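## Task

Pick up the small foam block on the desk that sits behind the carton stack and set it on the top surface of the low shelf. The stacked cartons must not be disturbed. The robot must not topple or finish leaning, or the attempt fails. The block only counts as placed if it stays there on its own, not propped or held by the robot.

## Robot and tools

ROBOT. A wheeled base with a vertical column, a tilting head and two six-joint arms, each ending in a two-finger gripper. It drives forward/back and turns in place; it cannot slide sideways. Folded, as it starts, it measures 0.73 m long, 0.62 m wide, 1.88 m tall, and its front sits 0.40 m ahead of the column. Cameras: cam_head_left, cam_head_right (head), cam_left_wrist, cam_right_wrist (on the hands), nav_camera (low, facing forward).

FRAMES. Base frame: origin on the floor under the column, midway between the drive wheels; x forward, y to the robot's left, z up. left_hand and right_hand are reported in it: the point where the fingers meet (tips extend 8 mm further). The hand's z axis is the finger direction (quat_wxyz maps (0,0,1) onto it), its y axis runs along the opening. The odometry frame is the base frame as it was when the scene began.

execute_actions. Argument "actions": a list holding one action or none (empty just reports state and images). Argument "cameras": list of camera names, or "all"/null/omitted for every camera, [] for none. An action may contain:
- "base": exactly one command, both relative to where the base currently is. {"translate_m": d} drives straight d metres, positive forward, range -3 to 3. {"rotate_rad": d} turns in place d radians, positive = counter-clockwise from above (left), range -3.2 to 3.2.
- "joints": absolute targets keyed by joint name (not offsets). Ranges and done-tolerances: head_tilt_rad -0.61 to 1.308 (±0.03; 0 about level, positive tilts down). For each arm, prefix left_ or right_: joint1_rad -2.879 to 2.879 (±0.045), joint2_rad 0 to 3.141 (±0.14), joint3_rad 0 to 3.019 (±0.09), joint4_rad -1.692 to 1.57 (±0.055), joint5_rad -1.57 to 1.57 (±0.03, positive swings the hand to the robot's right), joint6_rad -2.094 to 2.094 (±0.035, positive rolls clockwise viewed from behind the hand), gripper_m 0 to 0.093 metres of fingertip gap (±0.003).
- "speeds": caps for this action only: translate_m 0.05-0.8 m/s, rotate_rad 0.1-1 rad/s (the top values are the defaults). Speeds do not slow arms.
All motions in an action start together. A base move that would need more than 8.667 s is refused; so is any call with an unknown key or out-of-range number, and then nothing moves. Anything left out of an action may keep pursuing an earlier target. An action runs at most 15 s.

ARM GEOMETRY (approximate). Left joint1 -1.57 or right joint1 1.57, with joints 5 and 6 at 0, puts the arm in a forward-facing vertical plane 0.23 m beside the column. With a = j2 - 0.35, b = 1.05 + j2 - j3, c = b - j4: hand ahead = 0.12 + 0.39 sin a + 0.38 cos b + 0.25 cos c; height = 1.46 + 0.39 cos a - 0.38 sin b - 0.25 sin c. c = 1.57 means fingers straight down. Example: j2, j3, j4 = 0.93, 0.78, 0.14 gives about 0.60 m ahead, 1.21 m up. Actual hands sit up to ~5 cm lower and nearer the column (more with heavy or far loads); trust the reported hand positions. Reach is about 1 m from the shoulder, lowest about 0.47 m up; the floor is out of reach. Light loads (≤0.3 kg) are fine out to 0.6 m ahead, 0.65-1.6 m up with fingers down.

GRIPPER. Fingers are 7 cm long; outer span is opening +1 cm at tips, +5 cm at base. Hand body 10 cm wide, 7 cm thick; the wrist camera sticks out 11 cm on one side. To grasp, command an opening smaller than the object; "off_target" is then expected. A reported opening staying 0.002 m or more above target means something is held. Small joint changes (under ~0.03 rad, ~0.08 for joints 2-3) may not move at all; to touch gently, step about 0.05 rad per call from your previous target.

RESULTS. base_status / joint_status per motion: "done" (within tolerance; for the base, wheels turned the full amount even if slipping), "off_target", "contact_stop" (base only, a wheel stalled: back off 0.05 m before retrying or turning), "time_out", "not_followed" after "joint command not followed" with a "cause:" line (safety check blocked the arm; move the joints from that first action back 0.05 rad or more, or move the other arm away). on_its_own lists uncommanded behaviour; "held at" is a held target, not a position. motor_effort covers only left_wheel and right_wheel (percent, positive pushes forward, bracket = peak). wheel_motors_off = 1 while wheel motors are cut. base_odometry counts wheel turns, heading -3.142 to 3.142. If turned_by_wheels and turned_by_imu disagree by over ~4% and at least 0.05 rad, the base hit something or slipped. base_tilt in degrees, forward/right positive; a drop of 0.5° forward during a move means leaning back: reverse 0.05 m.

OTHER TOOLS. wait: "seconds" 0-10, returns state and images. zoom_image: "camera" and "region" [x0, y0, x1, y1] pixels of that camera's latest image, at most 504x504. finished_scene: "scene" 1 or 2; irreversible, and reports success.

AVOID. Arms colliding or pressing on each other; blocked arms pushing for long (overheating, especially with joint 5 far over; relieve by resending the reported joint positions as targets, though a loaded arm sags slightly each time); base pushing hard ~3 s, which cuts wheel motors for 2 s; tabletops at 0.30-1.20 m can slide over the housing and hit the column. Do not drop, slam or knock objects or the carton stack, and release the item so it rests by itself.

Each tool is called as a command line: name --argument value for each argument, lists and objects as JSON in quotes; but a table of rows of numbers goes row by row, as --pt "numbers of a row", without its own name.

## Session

execute_actions --actions '[]'

Scene clock: 0.00 s.
base_odometry: x=+0.000 y=+0.000 heading=+0.000 (m, m, rad; odometry frame)
turned_by_wheels: +0.000 (rad since the last result)
turned_by_imu: +0.000 (rad since the last result)
base_tilt: forward=-0.2 right=+0.3 (deg)
base_status: not commanded
joint_positions: head_tilt_rad=+0.883 left_joint1_rad=-1.587 left_joint2_rad=+0.857 left_joint3_rad=+0.379 left_joint4_rad=-0.932 left_joint5_rad=-0.029 left_joint6_rad=-0.091 left_gripper_m=+0.095 right_joint1_rad=+1.550 right_joint2_rad=+0.895 right_joint3_rad=+0.423 right_joint4_rad=-0.976 right_joint5_rad=+0.022 right_joint6_rad=+0.032 right_gripper_m=+0.094
joint_status: not commanded
wheel_motors_off: 0
motor_effort: left_wheel=+3 right_wheel=+0 (%)
left_hand: x=+0.1391 y=+0.2262 z=+1.2551 quat_wxyz=(+0.428, +0.029, -0.903, -0.028) (m; base frame)
right_hand: x=+0.1483 y=-0.2337 z=+1.2551 quat_wxyz=(+0.445, -0.018, -0.895, +0.023) (m; base frame)
pictures: cam_head_left, cam_head_right, cam_left_wrist, cam_right_wrist, nav_camera
camera_calibration (this result's frames):
cam_head_left: T_world_to_cam=[[0.0660302, -0.993107, -0.0968441, 0.167068], [-0.715978, 0.0204448, -0.697824, 1.10407], [0.694993, 0.115416, -0.709692, 0.983127], [0, 0, 0, 1]] pos_world=[0.096193, 0.029876, 1.48434]
cam_head_right: T_world_to_cam=[[0.0750273, -0.991697, -0.10444, 0.100625], [-0.716365, 0.0192555, -0.69746, 1.09753], [0.69368, 0.127146, -0.708972, 0.979938], [0, 0, 0, 1]] pos_world=[0.0989208, -0.0459392, 1.47074]
cam_left_wrist: T_world_to_cam=[[0.0191064, -0.996224, -0.0846943, 0.326165], [-0.0545116, -0.0856217, 0.994835, -1.21946], [-0.99833, -0.0143909, -0.0559417, 0.334802], [0, 0, 0, 1]] pos_world=[0.261536, 0.225339, 1.25952]
cam_right_wrist: T_world_to_cam=[[-0.0297584, -0.998226, 0.051569, -0.292734], [-0.018148, 0.052123, 0.998476, -1.23595], [-0.999392, 0.0287772, -0.0196669, 0.30587], [0, 0, 0, 1]] pos_world=[0.274543, -0.236595, 1.25518]
Images, in order (width x height): cam_head_left 896x504, cam_head_right 896x504, cam_left_wrist 896x504, cam_right_wrist 896x504, nav_camera 896x504.

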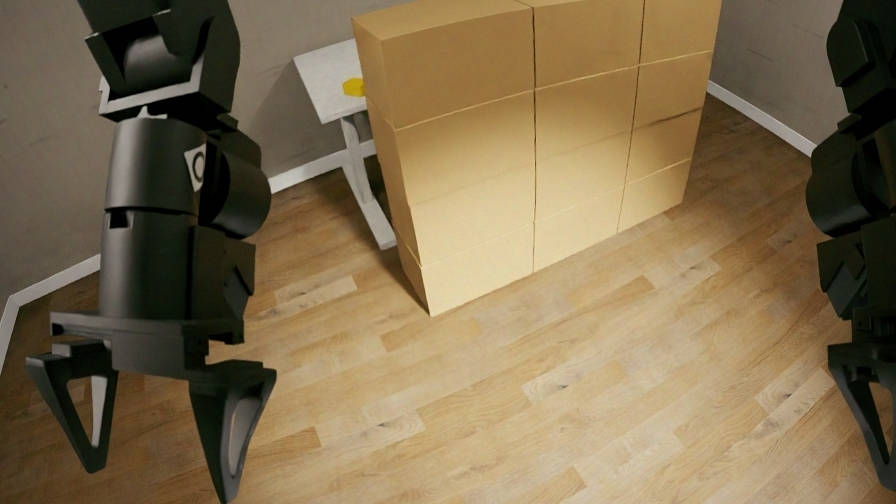

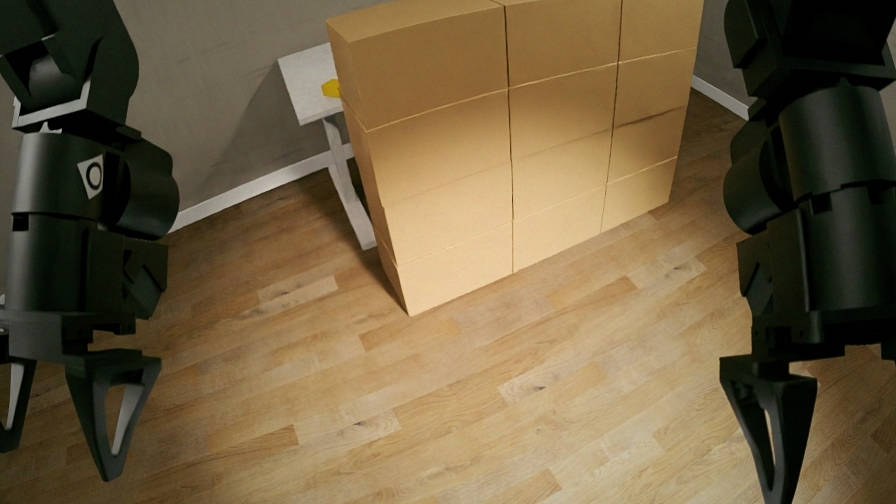

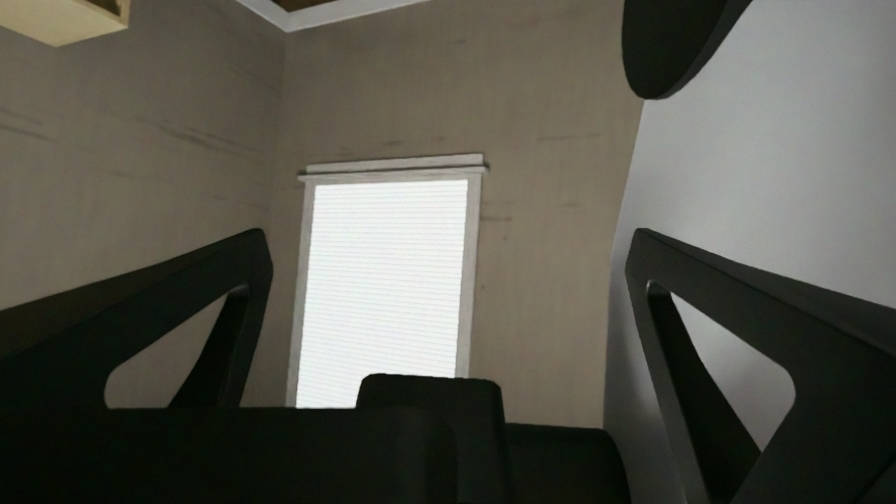

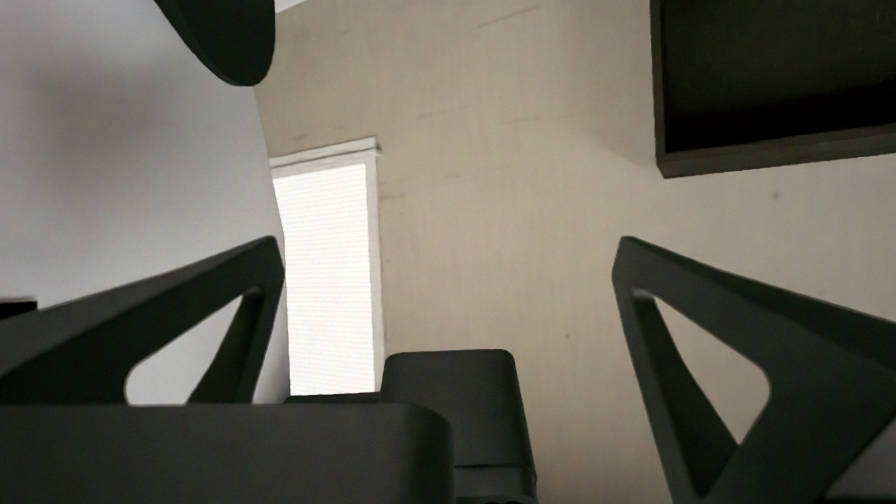

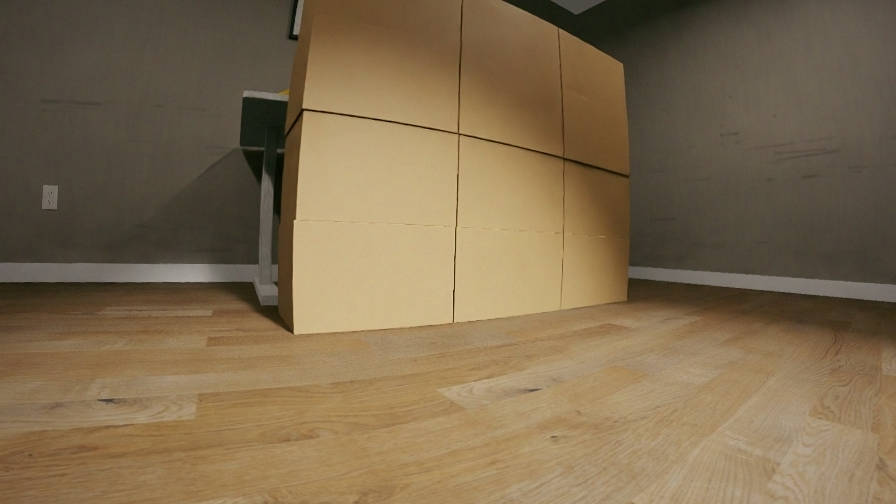

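execute_actions --actions '[{"base":{"rotate_rad":0.925}}]' --cameras '["nav_camera"]'

execute_actions --actions '[{"base":{"translate_m":1.9}}]' --cameras '[]'

execute_actions --actions '[{"base":{"rotate_rad":-1.95},"joints":{"head_tilt_rad":0.8}}]'

Scene clock: 10.47 s.
base_odometry: x=+0.000 y=+0.000 heading=+0.924 (m, m, rad; odometry frame)
turned_by_wheels: +0.924 (rad since the last result)
turned_by_imu: +0.927 (rad since the last result)
base_tilt: forward=-0.1 right=+0.3 (deg)
base_status: done
joint_positions: head_tilt_rad=+0.883 left_joint1_rad=-1.587 left_joint2_rad=+0.857 left_joint3_rad=+0.379 left_joint4_rad=-0.932 left_joint5_rad=-0.029 left_joint6_rad=-0.091 left_gripper_m=+0.095 right_joint1_rad=+1.550 right_joint2_rad=+0.895 right_joint3_rad=+0.423 right_joint4_rad=-0.976 right_joint5_rad=+0.022 right_joint6_rad=+0.032 right_gripper_m=+0.094
joint_status: not commanded
wheel_motors_off: 0
motor_effort: left_wheel=-4(63) right_wheel=+4(50) (%)
left_hand: x=+0.1391 y=+0.2262 z=+1.2551 quat_wxyz=(+0.428, +0.029, -0.903, -0.028) (m; base frame)
right_hand: x=+0.1483 y=-0.2337 z=+1.2551 quat_wxyz=(+0.445, -0.018, -0.895, +0.023) (m; base frame)
pictures: nav_camera
Images, in order (width x height): nav_camera 896x504.

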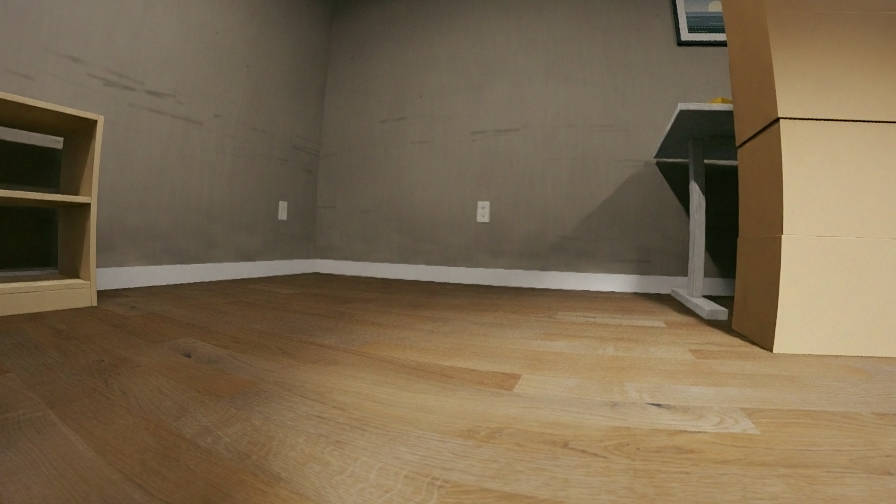

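Scene clock: 14.70 s.
base_odometry: x=+1.145 y=+1.517 heading=+0.924 (m, m, rad; odometry frame)
turned_by_wheels: +0.000 (rad since the last result)
turned_by_imu: +0.007 (rad since the last result)
base_tilt: forward=-0.3 right=+0.4 (deg)
base_status: done
joint_positions: head_tilt_rad=+0.883 left_joint1_rad=-1.587 left_joint2_rad=+0.857 left_joint3_rad=+0.380 left_joint4_rad=-0.932 left_joint5_rad=-0.029 left_joint6_rad=-0.091 left_gripper_m=+0.095 right_joint1_rad=+1.550 right_joint2_rad=+0.895 right_joint3_rad=+0.424 right_joint4_rad=-0.976 right_joint5_rad=+0.022 right_joint6_rad=+0.032 right_gripper_m=+0.094
joint_status: not commanded
wheel_motors_off: 0
motor_effort: left_wheel=+0(69) right_wheel=+0(59) (%)
left_hand: x=+0.1395 y=+0.2262 z=+1.2549 quat_wxyz=(+0.428, +0.029, -0.903, -0.028) (m; base frame)
right_hand: x=+0.1485 y=-0.2337 z=+1.2550 quat_wxyz=(+0.445, -0.018, -0.895, +0.023) (m; base frame)
pictures: none
No camera images: the call's "cameras" was empty. Leave "cameras" out to get every camera's image.

Scene clock: 18.20 s.
base_odometry: x=+1.145 y=+1.517 heading=-1.025 (m, m, rad; odometry frame)
turned_by_wheels: -1.949 (rad since the last result)
turned_by_imu: -1.963 (rad since the last result)
base_tilt: forward=-0.1 right=+0.3 (deg)
base_status: done
joint_positions: head_tilt_rad=+0.816 left_joint1_rad=-1.587 left_joint2_rad=+0.857 left_joint3_rad=+0.380 left_joint4_rad=-0.932 left_joint5_rad=-0.029 left_joint6_rad=-0.091 left_gripper_m=+0.095 right_joint1_rad=+1.550 right_joint2_rad=+0.895 right_joint3_rad=+0.424 right_joint4_rad=-0.976 right_joint5_rad=+0.022 right_joint6_rad=+0.032 right_gripper_m=+0.094
joint_status: all done
wheel_motors_off: 0
motor_effort: left_wheel=+5(46) right_wheel=-3(54) (%)
left_hand: x=+0.1395 y=+0.2262 z=+1.2549 quat_wxyz=(+0.428, +0.029, -0.903, -0.028) (m; base frame)
right_hand: x=+0.1485 y=-0.2337 z=+1.2550 quat_wxyz=(+0.445, -0.018, -0.895, +0.023) (m; base frame)
pictures: cam_head_left, cam_head_right, cam_left_wrist, cam_right_wrist, nav_camera
camera_calibration (this result's frames):
cam_head_left: T_world_to_cam=[[0.0723551, -0.993107, -0.0922144, 0.159622], [-0.667738, 0.0204448, -0.744116, 1.17295], [0.740872, 0.115416, -0.661656, 0.906856], [0, 0, 0, 1]] pos_world=[0.0998094, 0.029876, 1.48756]
cam_head_right: T_world_to_cam=[[0.0818398, -0.991697, -0.0991918, 0.0922021], [-0.668148, 0.0192555, -0.743779, 1.16645], [0.739513, 0.127146, -0.661025, 0.903807], [0, 0, 0, 1]] pos_world=[0.10344, -0.0459392, 1.47417]
cam_left_wrist: T_world_to_cam=[[0.0191814, -0.996224, -0.0846737, 0.326104], [-0.0552696, -0.0856163, 0.994794, -1.21915], [-0.998287, -0.0144017, -0.0567032, 0.336155], [0, 0, 0, 1]] pos_world=[0.261942, 0.225335, 1.25948]
cam_right_wrist: T_world_to_cam=[[-0.0297711, -0.998226, 0.0515617, -0.292716], [-0.0185291, 0.0521268, 0.998469, -1.23582], [-0.999385, 0.0287701, -0.0200481, 0.306546], [0, 0, 0, 1]] pos_world=[0.274745, -0.236597, 1.25516]
Images, in order (width x height): cam_head_left 896x504, cam_head_right 896x504, cam_left_wrist 896x504, cam_right_wrist 896x504, nav_camera 896x504.

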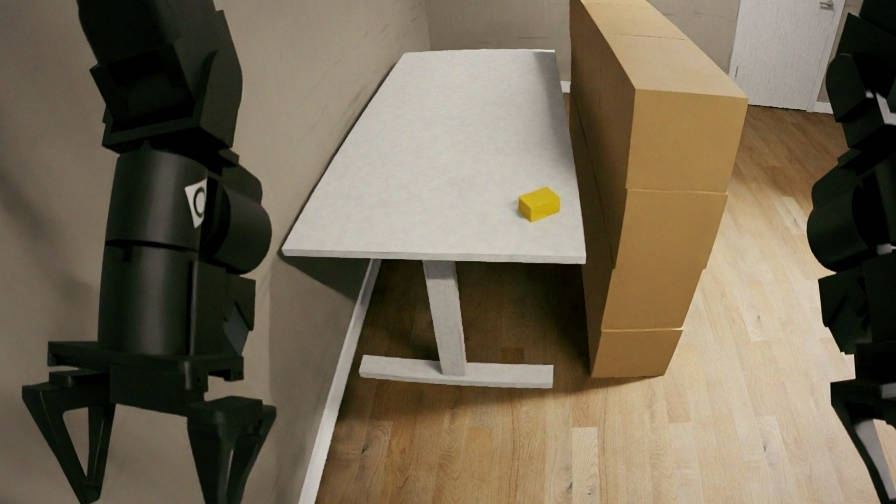

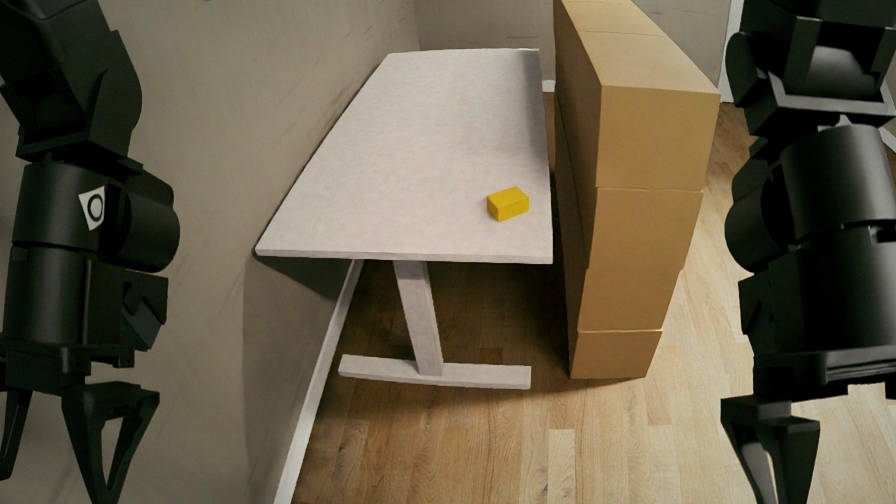

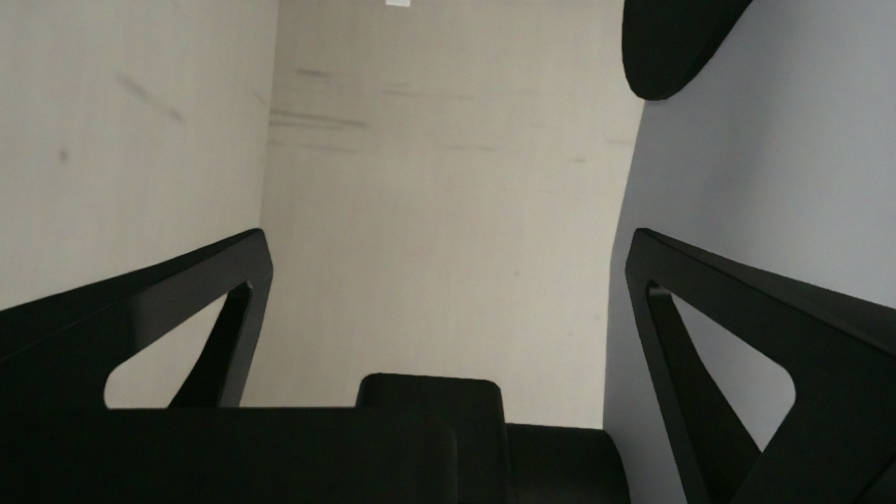

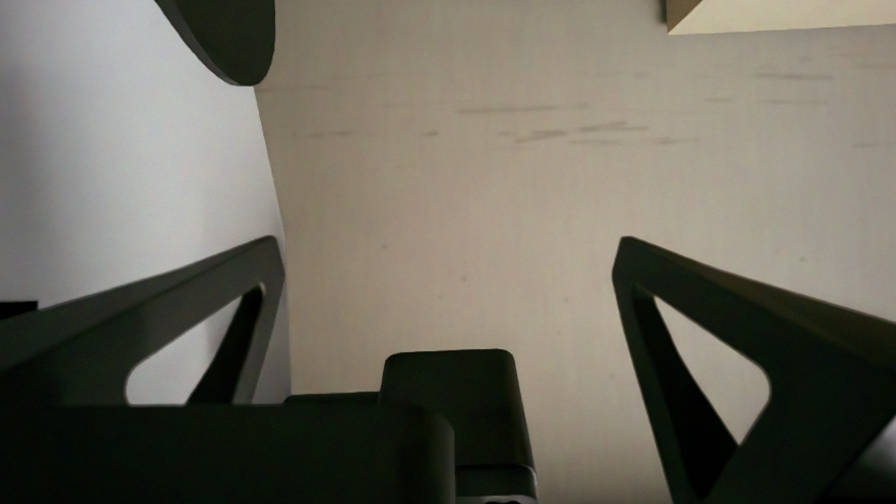

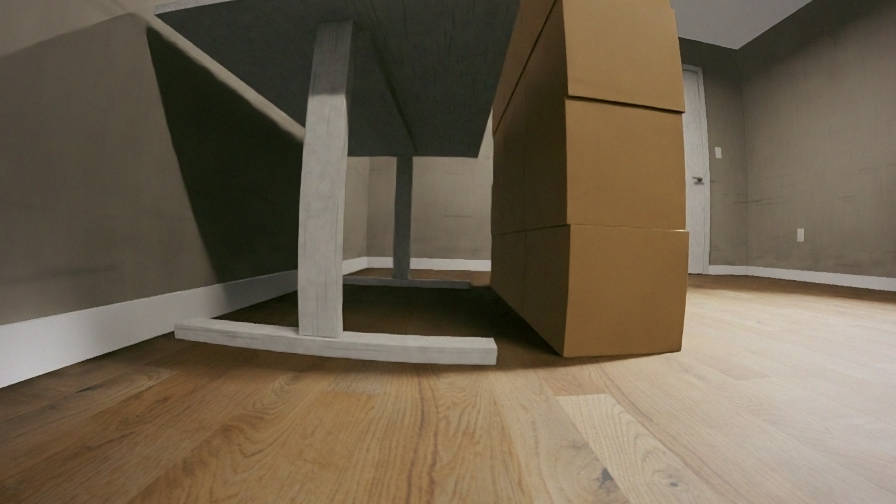

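execute_actions --actions '[{"base":{"rotate_rad":-0.27},"joints":{"head_tilt_rad":0.9,"left_joint1_rad":-1.57,"left_joint2_rad":1.8,"left_joint3_rad":1.8,"left_joint4_rad":-0.52,"left_joint5_rad":0,"left_joint6_rad":0.68}}]' --cameras '[]'

execute_actions --actions '[{"base":{"translate_m":0.37},"speeds":{"translate_m":0.3}}]' --cameras '["cam_head_left","cam_head_right","cam_left_wrist"]'

Scene clock: 36.33 s.
base_odometry: x=+1.145 y=+1.517 heading=-1.294 (m, m, rad; odometry frame)
turned_by_wheels: -0.269 (rad since the last result)
turned_by_imu: -0.272 (rad since the last result)
base_tilt: forward=-0.3 right=+0.4 (deg)
base_status: done
joint_positions: head_tilt_rad=+0.901 left_joint1_rad=-1.572 left_joint2_rad=+1.797 left_joint3_rad=+1.797 left_joint4_rad=-0.530 left_joint5_rad=-0.002 left_joint6_rad=+0.669 left_gripper_m=+0.095 right_joint1_rad=+1.550 right_joint2_rad=+0.895 right_joint3_rad=+0.424 right_joint4_rad=-0.976 right_joint5_rad=+0.022 right_joint6_rad=+0.032 right_gripper_m=+0.094
joint_status: all done
wheel_motors_off: 0
motor_effort: left_wheel=+5(37) right_wheel=-5(27) (%)
left_hand: x=+0.6952 y=+0.2242 z=+0.9255 quat_wxyz=(+0.003, -0.328, -0.945, +0.000) (m; base frame)
right_hand: x=+0.1485 y=-0.2337 z=+1.2550 quat_wxyz=(+0.445, -0.018, -0.895, +0.023) (m; base frame)
pictures: none
No camera images: the call's "cameras" was empty. Leave "cameras" out to get every camera's image.

Scene clock: 38.77 s.
base_odometry: x=+1.246 y=+1.160 heading=-1.294 (m, m, rad; odometry frame)
turned_by_wheels: -0.001 (rad since the last result)
turned_by_imu: +0.000 (rad since the last result)
base_tilt: forward=-0.2 right=+0.4 (deg)
base_status: done
joint_positions: head_tilt_rad=+0.902 left_joint1_rad=-1.571 left_joint2_rad=+1.797 left_joint3_rad=+1.794 left_joint4_rad=-0.530 left_joint5_rad=-0.002 left_joint6_rad=+0.669 left_gripper_m=+0.095 right_joint1_rad=+1.550 right_joint2_rad=+0.895 right_joint3_rad=+0.424 right_joint4_rad=-0.976 right_joint5_rad=+0.022 right_joint6_rad=+0.032 right_gripper_m=+0.094
joint_status: not commanded
wheel_motors_off: 0
motor_effort: left_wheel=-1(73) right_wheel=+1(56) (%)
left_hand: x=+0.6934 y=+0.2245 z=+0.9249 quat_wxyz=(+0.005, -0.328, -0.945, +0.001) (m; base frame)
right_hand: x=+0.1485 y=-0.2337 z=+1.2550 quat_wxyz=(+0.445, -0.018, -0.895, +0.023) (m; base frame)
pictures: cam_head_left, cam_head_right, cam_left_wrist
camera_calibration (this result's frames):
cam_head_left: T_world_to_cam=[[0.0641803, -0.993107, -0.0980798, 0.169064], [-0.729093, 0.0204448, -0.684109, 1.08361], [0.681399, 0.115416, -0.722755, 1.00392], [0, 0, 0, 1]] pos_world=[0.0951284, 0.029876, 1.48348]
cam_head_right: T_world_to_cam=[[0.0730316, -0.991697, -0.105845, 0.102888], [-0.729473, 0.0192555, -0.683739, 1.07706], [0.6801, 0.127146, -0.72201, 1.00069], [0, 0, 0, 1]] pos_world=[0.0975976, -0.0459392, 1.46983]
cam_left_wrist: T_world_to_cam=[[-0.618814, -0.785493, -0.00842432, 0.610369], [-0.634046, 0.493115, 0.59567, -0.219844], [-0.46374, 0.37395, -0.803185, 1.103], [0, 0, 0, 1]] pos_world=[0.749817, 0.175383, 1.02201]
Images, in order (width x height): cam_head_left 896x504, cam_head_right 896x504, cam_left_wrist 896x504.

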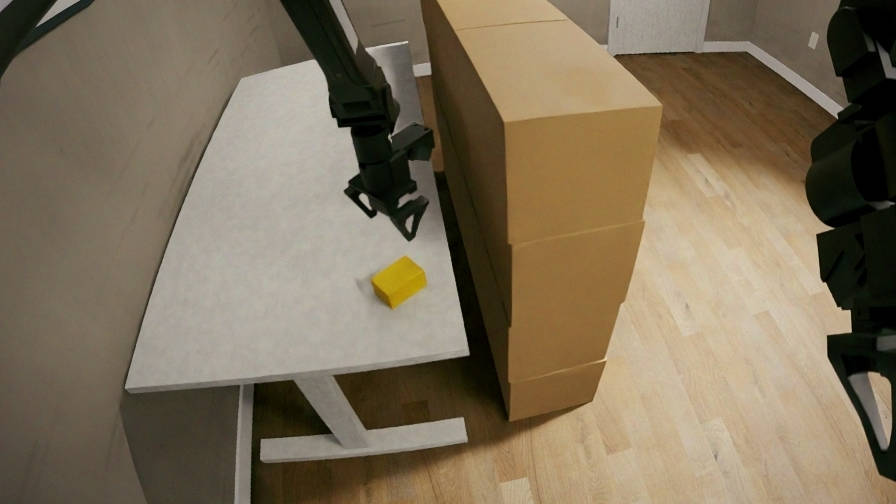

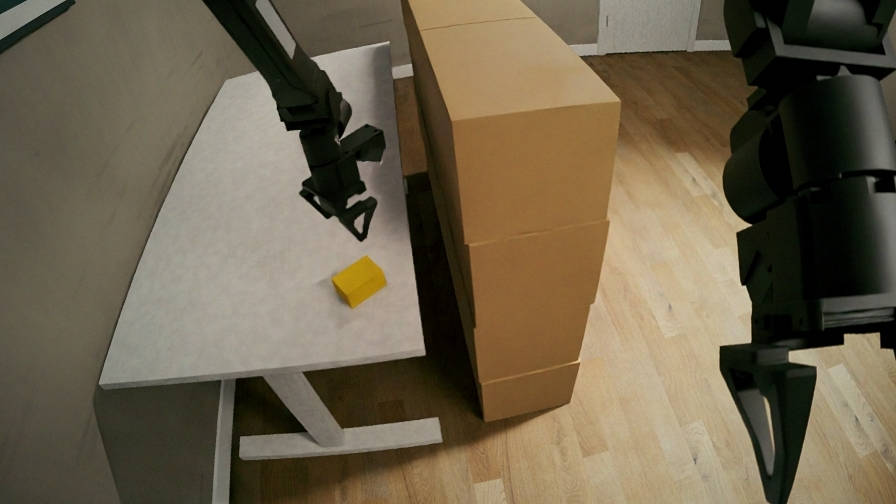

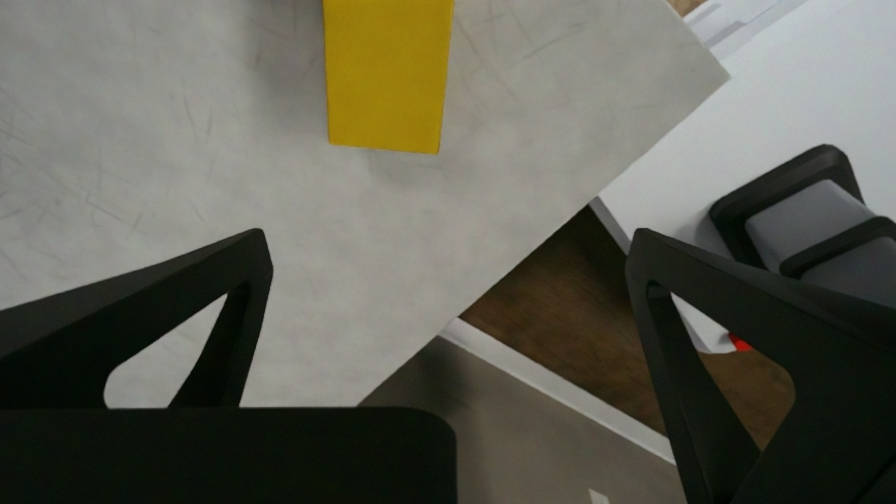

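execute_actions --actions '[{"base":{"translate_m":0.012},"joints":{"left_joint1_rad":-1.54,"left_joint2_rad":2.08,"left_joint3_rad":2.12,"left_joint4_rad":-0.55}}]' --cameras '["cam_head_left","cam_left_wrist"]'

Scene clock: 45.30 s.
base_odometry: x=+1.249 y=+1.149 heading=-1.294 (m, m, rad; odometry frame)
turned_by_wheels: +0.000 (rad since the last result)
turned_by_imu: -0.001 (rad since the last result)
base_tilt: forward=-0.1 right=+0.4 (deg)
base_status: done
joint_positions: head_tilt_rad=+0.902 left_joint1_rad=-1.538 left_joint2_rad=+2.090 left_joint3_rad=+2.095 left_joint4_rad=-0.541 left_joint5_rad=-0.002 left_joint6_rad=+0.669 left_gripper_m=+0.095 right_joint1_rad=+1.550 right_joint2_rad=+0.895 right_joint3_rad=+0.424 right_joint4_rad=-0.976 right_joint5_rad=+0.022 right_joint6_rad=+0.032 right_gripper_m=+0.094
joint_status: all done
wheel_motors_off: 0
motor_effort: left_wheel=+0(38) right_wheel=+0(34) (%)
left_hand: x=+0.6919 y=+0.2533 z=+0.8144 quat_wxyz=(+0.011, -0.321, -0.947, -0.012) (m; base frame)
right_hand: x=+0.1487 y=-0.2337 z=+1.2549 quat_wxyz=(+0.445, -0.018, -0.895, +0.023) (m; base frame)
pictures: cam_head_left, cam_left_wrist
camera_calibration (this result's frames):
cam_head_left: T_world_to_cam=[[0.0641608, -0.993107, -0.0980926, 0.169085], [-0.729229, 0.0204448, -0.683965, 1.08339], [0.681255, 0.115416, -0.72289, 1.00414], [0, 0, 0, 1]] pos_world=[0.0951171, 0.029876, 1.48347]
cam_left_wrist: T_world_to_cam=[[-0.605872, -0.795034, -0.0289702, 0.641367], [-0.639859, 0.465332, 0.611594, -0.171082], [-0.472757, 0.389085, -0.790641, 0.994995], [0, 0, 0, 1]] pos_world=[0.749509, 0.202382, 0.909897]
Images, in order (width x height): cam_head_left 896x504, cam_left_wrist 896x504.

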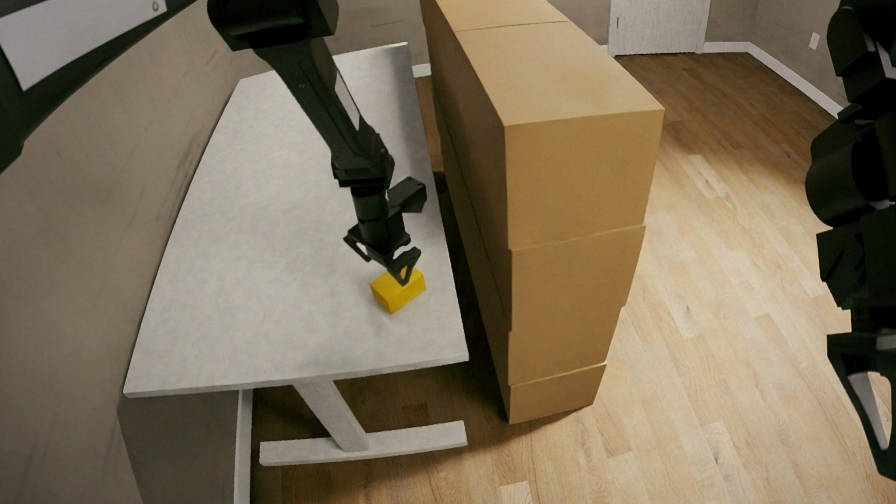

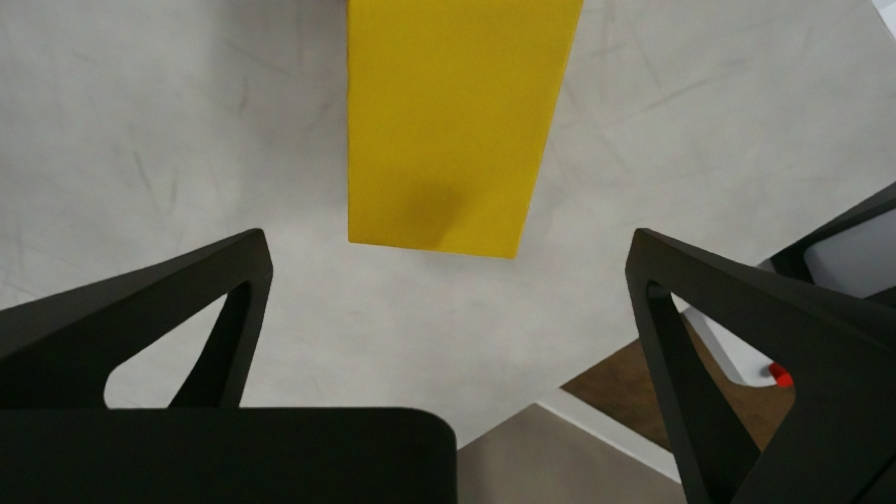

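execute_actions --actions '[{"base":{"translate_m":0.016},"joints":{"left_joint1_rad":-1.562,"left_joint2_rad":2.17,"left_joint3_rad":2.21}}]' --cameras '["cam_head_left","cam_left_wrist"]'

Scene clock: 52.13 s.
base_odometry: x=+1.253 y=+1.134 heading=-1.295 (m, m, rad; odometry frame)
turned_by_wheels: +0.000 (rad since the last result)
turned_by_imu: -0.001 (rad since the last result)
base_tilt: forward=-0.3 right=+0.4 (deg)
base_status: done
joint_positions: head_tilt_rad=+0.902 left_joint1_rad=-1.562 left_joint2_rad=+2.140 left_joint3_rad=+2.193 left_joint4_rad=-0.541 left_joint5_rad=-0.002 left_joint6_rad=+0.669 left_gripper_m=+0.095 right_joint1_rad=+1.550 right_joint2_rad=+0.895 right_joint3_rad=+0.424 right_joint4_rad=-0.976 right_joint5_rad=+0.022 right_joint6_rad=+0.032 right_gripper_m=+0.094
joint_status: all done
wheel_motors_off: 0
motor_effort: left_wheel=+0(40) right_wheel=+0(31) (%)
left_hand: x=+0.7161 y=+0.2328 z=+0.8052 quat_wxyz=(-0.015, -0.326, -0.945, -0.010) (m; base frame)
right_hand: x=+0.1488 y=-0.2337 z=+1.2549 quat_wxyz=(+0.445, -0.018, -0.895, +0.023) (m; base frame)
pictures: cam_head_left, cam_left_wrist
camera_calibration (this result's frames):
cam_head_left: T_world_to_cam=[[0.0641529, -0.993107, -0.0980978, 0.169093], [-0.729284, 0.0204448, -0.683906, 1.0833], [0.681197, 0.115416, -0.722945, 1.00423], [0, 0, 0, 1]] pos_world=[0.0951126, 0.029876, 1.48347]
cam_left_wrist: T_world_to_cam=[[-0.61435, -0.78789, -0.0424588, 0.654649], [-0.662359, 0.48573, 0.570392, -0.0959031], [-0.428783, 0.378543, -0.820275, 1.00191], [0, 0, 0, 1]] pos_world=[0.768262, 0.183109, 0.904338]
Images, in order (width x height): cam_head_left 896x504, cam_left_wrist 896x504.

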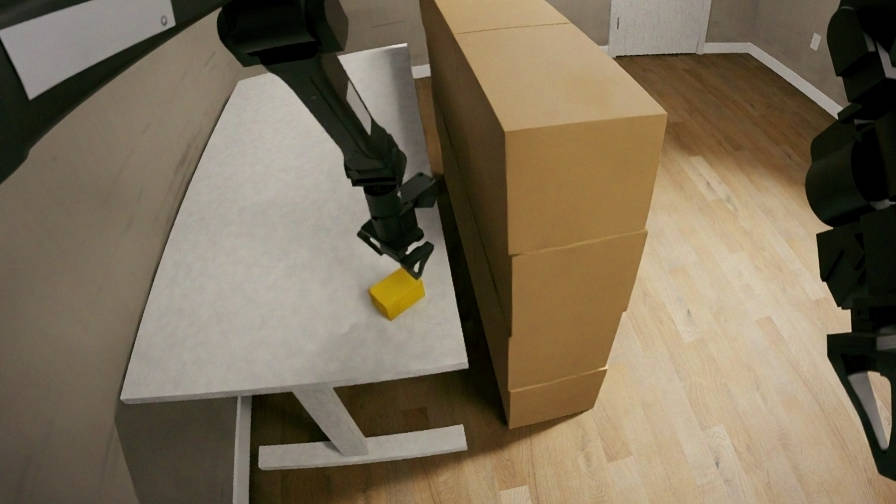

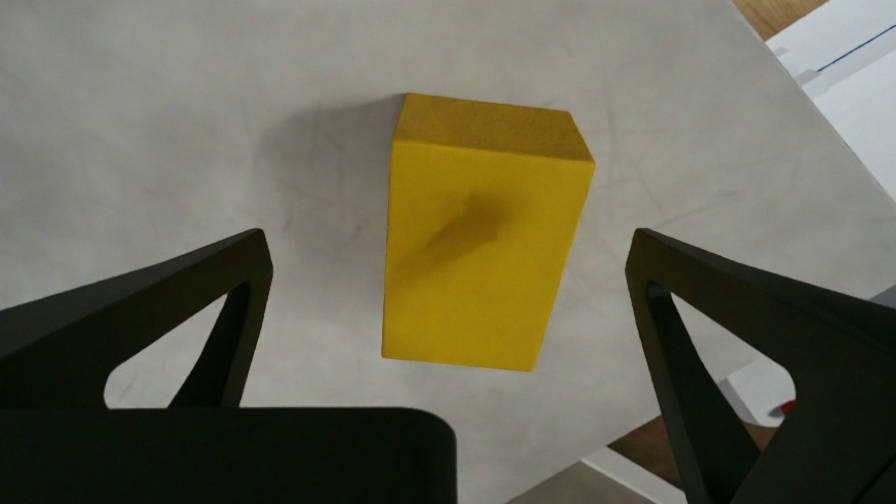

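Overshot; lowering with joint 2 brings it back ~2 cm.

execute_actions --actions '[{"base":{"translate_m":-0.012},"joints":{"left_joint2_rad":2.29,"left_joint3_rad":2.32}}]' --cameras '["cam_head_left","cam_left_wrist"]'

Scene clock: 56.60 s.
base_odometry: x=+1.250 y=+1.145 heading=-1.295 (m, m, rad; odometry frame)
turned_by_wheels: +0.000 (rad since the last result)
turned_by_imu: -0.001 (rad since the last result)
base_tilt: forward=-0.2 right=+0.5 (deg)
base_status: done
joint_positions: head_tilt_rad=+0.902 left_joint1_rad=-1.562 left_joint2_rad=+2.292 left_joint3_rad=+2.304 left_joint4_rad=-0.541 left_joint5_rad=-0.002 left_joint6_rad=+0.669 left_gripper_m=+0.095 right_joint1_rad=+1.550 right_joint2_rad=+0.895 right_joint3_rad=+0.423 right_joint4_rad=-0.976 right_joint5_rad=+0.022 right_joint6_rad=+0.032 right_gripper_m=+0.094
joint_status: all done
wheel_motors_off: 0
motor_effort: left_wheel=+0(40) right_wheel=+0(32) (%)
left_hand: x=+0.6753 y=+0.2330 z=+0.7408 quat_wxyz=(+0.004, -0.326, -0.945, -0.003) (m; base frame)
right_hand: x=+0.1480 y=-0.2337 z=+1.2552 quat_wxyz=(+0.446, -0.018, -0.895, +0.023) (m; base frame)
pictures: cam_head_left, cam_left_wrist
camera_calibration (this result's frames):
cam_head_left: T_world_to_cam=[[0.0641463, -0.993107, -0.098102, 0.1691], [-0.72933, 0.0204448, -0.683857, 1.08323], [0.681148, 0.115416, -0.722991, 1.0043], [0, 0, 0, 1]] pos_world=[0.0951088, 0.029876, 1.48346]
cam_left_wrist: T_world_to_cam=[[-0.615321, -0.7881, -0.0166801, 0.608688], [-0.638464, 0.485856, 0.596915, -0.122123], [-0.462325, 0.377944, -0.802131, 0.940902], [0, 0, 0, 1]] pos_world=[0.731569, 0.183433, 0.837777]
Images, in order (width x height): cam_head_left 896x504, cam_left_wrist 896x504.

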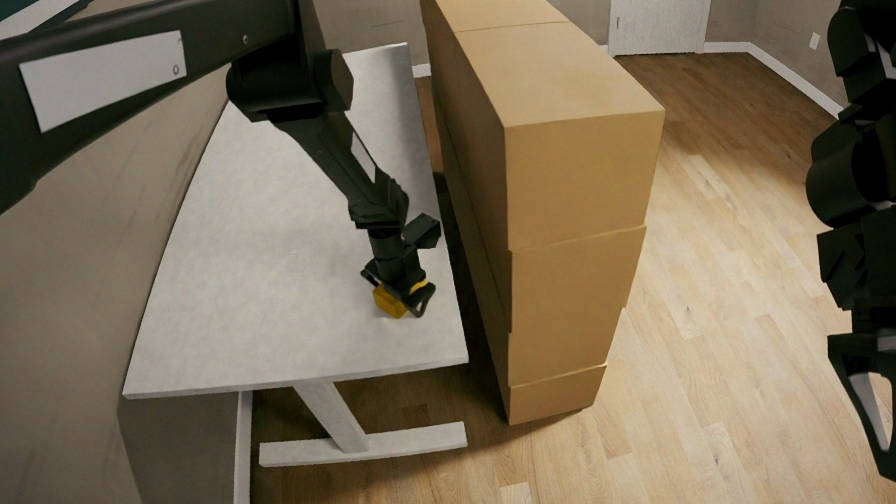

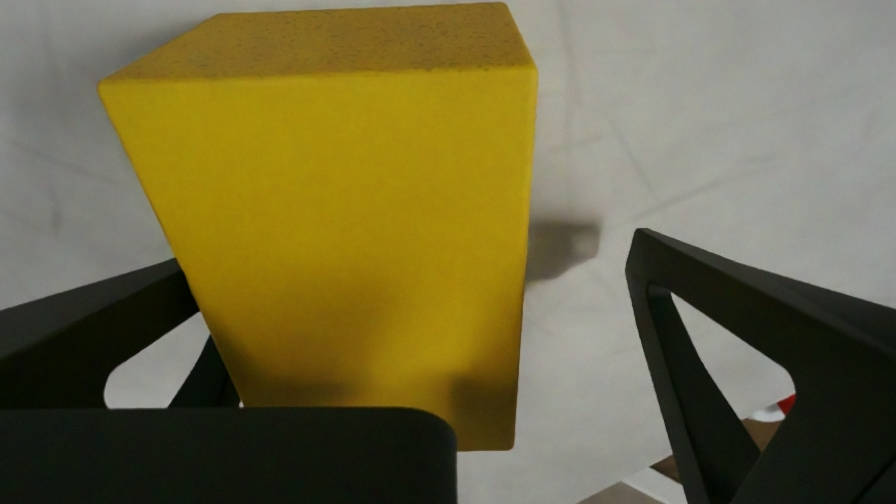

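execute_actions --actions '[{"base":{"translate_m":0.012},"joints":{"left_gripper_m":0.03}}]' --cameras '[]'

execute_actions --actions '[{"joints":{"left_joint2_rad":1.8,"left_joint3_rad":1.75}}]' --cameras '["cam_left_wrist"]'

execute_actions --actions '[{"base":{"translate_m":-0.35},"joints":{"left_joint2_rad":1.59,"left_joint3_rad":1.0,"left_joint4_rad":0.07}}]' --cameras '[]'

execute_actions --actions '[{"base":{"rotate_rad":-1.9},"joints":{"head_tilt_rad":0.75}}]' --cameras '["cam_head_left","cam_head_right","nav_camera"]'

Scene clock: 67.17 s.
base_odometry: x=+1.253 y=+1.134 heading=-1.295 (m, m, rad; odometry frame)
turned_by_wheels: +0.000 (rad since the last result)
turned_by_imu: -0.001 (rad since the last result)
base_tilt: forward=-0.2 right=+0.3 (deg)
base_status: done
joint_positions: head_tilt_rad=+0.902 left_joint1_rad=-1.562 left_joint2_rad=+2.292 left_joint3_rad=+2.307 left_joint4_rad=-0.541 left_joint5_rad=-0.002 left_joint6_rad=+0.669 left_gripper_m=+0.058 right_joint1_rad=+1.550 right_joint2_rad=+0.895 right_joint3_rad=+0.423 right_joint4_rad=-0.976 right_joint5_rad=+0.022 right_joint6_rad=+0.032 right_gripper_m=+0.094
joint_status: left_gripper_m off_target (ended at +0.058, target +0.030)
wheel_motors_off: 0
motor_effort: left_wheel=+0(41) right_wheel=+0(32) (%)
left_hand: x=+0.6771 y=+0.2330 z=+0.7414 quat_wxyz=(+0.003, -0.326, -0.945, -0.004) (m; base frame)
right_hand: x=+0.1484 y=-0.2337 z=+1.2551 quat_wxyz=(+0.445, -0.018, -0.895, +0.023) (m; base frame)
pictures: none
No camera images: the call's "cameras" was empty. Leave "cameras" out to get every camera's image.

Scene clock: 68.70 s.
base_odometry: x=+1.253 y=+1.134 heading=-1.295 (m, m, rad; odometry frame)
turned_by_wheels: +0.000 (rad since the last result)
turned_by_imu: +0.000 (rad since the last result)
base_tilt: forward=-0.2 right=+0.3 (deg)
base_status: not commanded
joint_positions: head_tilt_rad=+0.902 left_joint1_rad=-1.562 left_joint2_rad=+1.782 left_joint3_rad=+1.747 left_joint4_rad=-0.541 left_joint5_rad=-0.002 left_joint6_rad=+0.669 left_gripper_m=+0.058 right_joint1_rad=+1.550 right_joint2_rad=+0.895 right_joint3_rad=+0.423 right_joint4_rad=-0.976 right_joint5_rad=+0.022 right_joint6_rad=+0.032 right_gripper_m=+0.094
joint_status: all done
wheel_motors_off: 0
motor_effort: left_wheel=+0(1) right_wheel=+0(0) (%)
left_hand: x=+0.6717 y=+0.2316 z=+0.9252 quat_wxyz=(+0.026, -0.326, -0.945, +0.004) (m; base frame)
right_hand: x=+0.1484 y=-0.2337 z=+1.2551 quat_wxyz=(+0.445, -0.018, -0.895, +0.023) (m; base frame)
pictures: cam_left_wrist
camera_calibration (this result's frames):
cam_left_wrist: T_world_to_cam=[[-0.615142, -0.788323, 0.0121213, 0.581688], [-0.610182, 0.485758, 0.625873, -0.279518], [-0.499279, 0.377605, -0.779831, 1.09191], [0, 0, 0, 1]] pos_world=[0.732431, 0.182026, 1.0194]
Images, in order (width x height): cam_left_wrist 896x504.

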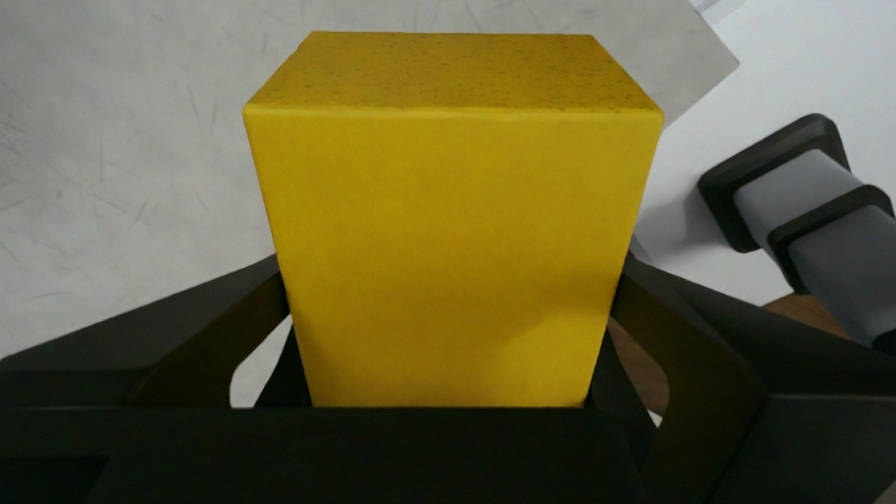

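Scene clock: 70.90 s.
base_odometry: x=+1.158 y=+1.470 heading=-1.295 (m, m, rad; odometry frame)
turned_by_wheels: +0.000 (rad since the last result)
turned_by_imu: -0.002 (rad since the last result)
base_tilt: forward=-0.2 right=+0.4 (deg)
base_status: done
joint_positions: head_tilt_rad=+0.902 left_joint1_rad=-1.562 left_joint2_rad=+1.599 left_joint3_rad=+0.997 left_joint4_rad=+0.052 left_joint5_rad=-0.002 left_joint6_rad=+0.670 left_gripper_m=+0.058 right_joint1_rad=+1.550 right_joint2_rad=+0.894 right_joint3_rad=+0.422 right_joint4_rad=-0.976 right_joint5_rad=+0.022 right_joint6_rad=+0.032 right_gripper_m=+0.094
joint_status: all done
wheel_motors_off: 0
motor_effort: left_wheel=-3(58) right_wheel=-1(32) (%)
left_hand: x=+0.4529 y=+0.2304 z=+0.9500 quat_wxyz=(+0.014, -0.326, -0.945, +0.000) (m; base frame)
right_hand: x=+0.1477 y=-0.2337 z=+1.2553 quat_wxyz=(+0.446, -0.018, -0.895, +0.023) (m; base frame)
pictures: none
No camera images: the call's "cameras" was empty. Leave "cameras" out to get every camera's image.

Scene clock: 74.33 s.
base_odometry: x=+1.158 y=+1.470 heading=+3.089 (m, m, rad; odometry frame)
turned_by_wheels: -1.899 (rad since the last result)
turned_by_imu: -1.911 (rad since the last result)
base_tilt: forward=-0.2 right=+0.5 (deg)
base_status: done
joint_positions: head_tilt_rad=+0.766 left_joint1_rad=-1.561 left_joint2_rad=+1.599 left_joint3_rad=+1.001 left_joint4_rad=+0.054 left_joint5_rad=-0.002 left_joint6_rad=+0.670 left_gripper_m=+0.058 right_joint1_rad=+1.550 right_joint2_rad=+0.894 right_joint3_rad=+0.422 right_joint4_rad=-0.976 right_joint5_rad=+0.022 right_joint6_rad=+0.032 right_gripper_m=+0.094
joint_status: all done
wheel_motors_off: 0
motor_effort: left_wheel=+5(68) right_wheel=-4(36) (%)
left_hand: x=+0.4563 y=+0.2309 z=+0.9499 quat_wxyz=(+0.011, -0.326, -0.945, -0.001) (m; base frame)
right_hand: x=+0.1477 y=-0.2337 z=+1.2553 quat_wxyz=(+0.446, -0.018, -0.895, +0.023) (m; base frame)
pictures: cam_head_left, cam_head_right, nav_camera
camera_calibration (this result's frames):
cam_head_left: T_world_to_cam=[[0.0768335, -0.993107, -0.0885177, 0.153706], [-0.630065, 0.0204448, -0.776274, 1.22059], [0.772732, 0.115416, -0.624151, 0.847505], [0, 0, 0, 1]] pos_world=[0.102346, 0.029876, 1.49009]
cam_head_right: T_world_to_cam=[[0.086652, -0.991697, -0.0950168, 0.0855319], [-0.630491, 0.0192555, -0.775958, 1.21413], [0.771345, 0.127146, -0.623588, 0.844562], [0, 0, 0, 1]] pos_world=[0.106635, -0.0459392, 1.4769]
Images, in order (width x height): cam_head_left 896x504, cam_head_right 896x504, nav_camera 896x504.

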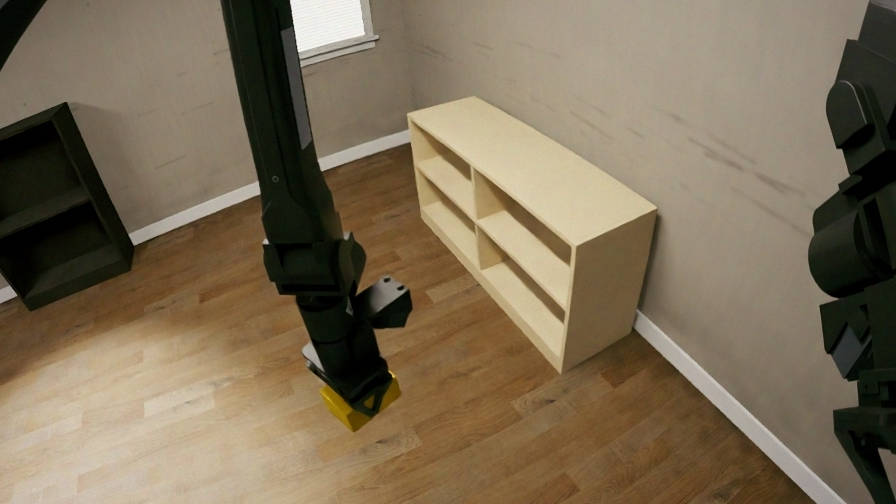

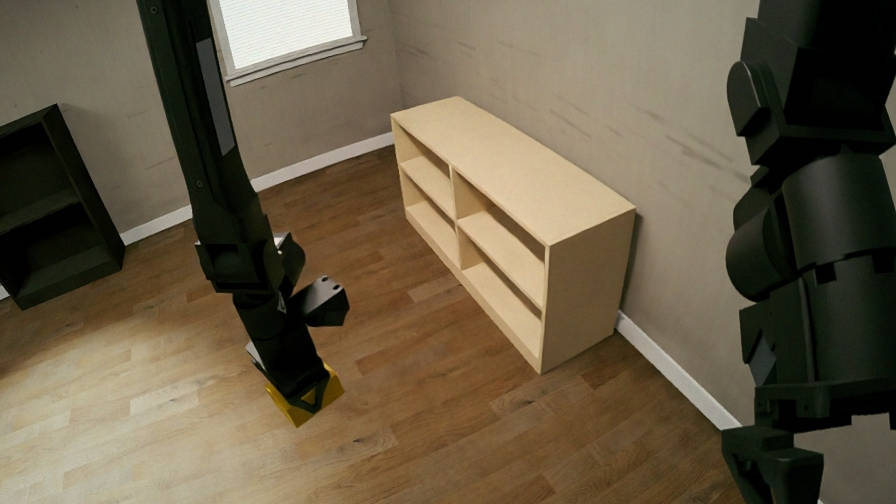

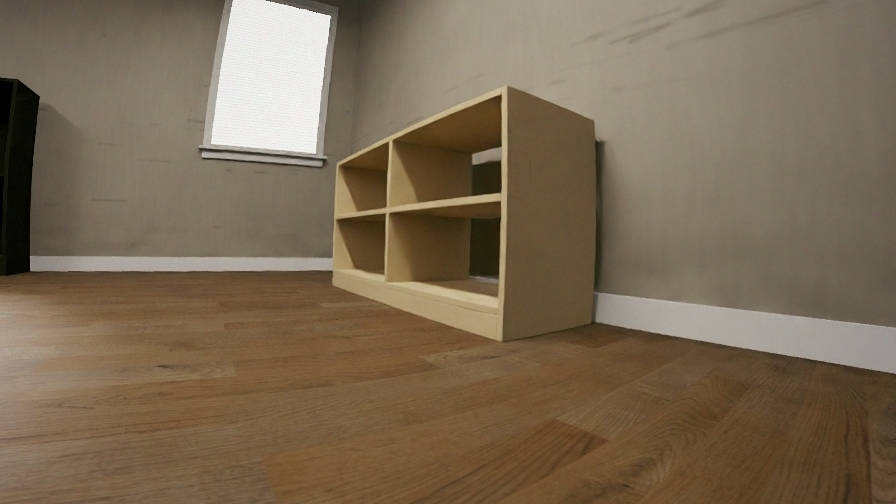

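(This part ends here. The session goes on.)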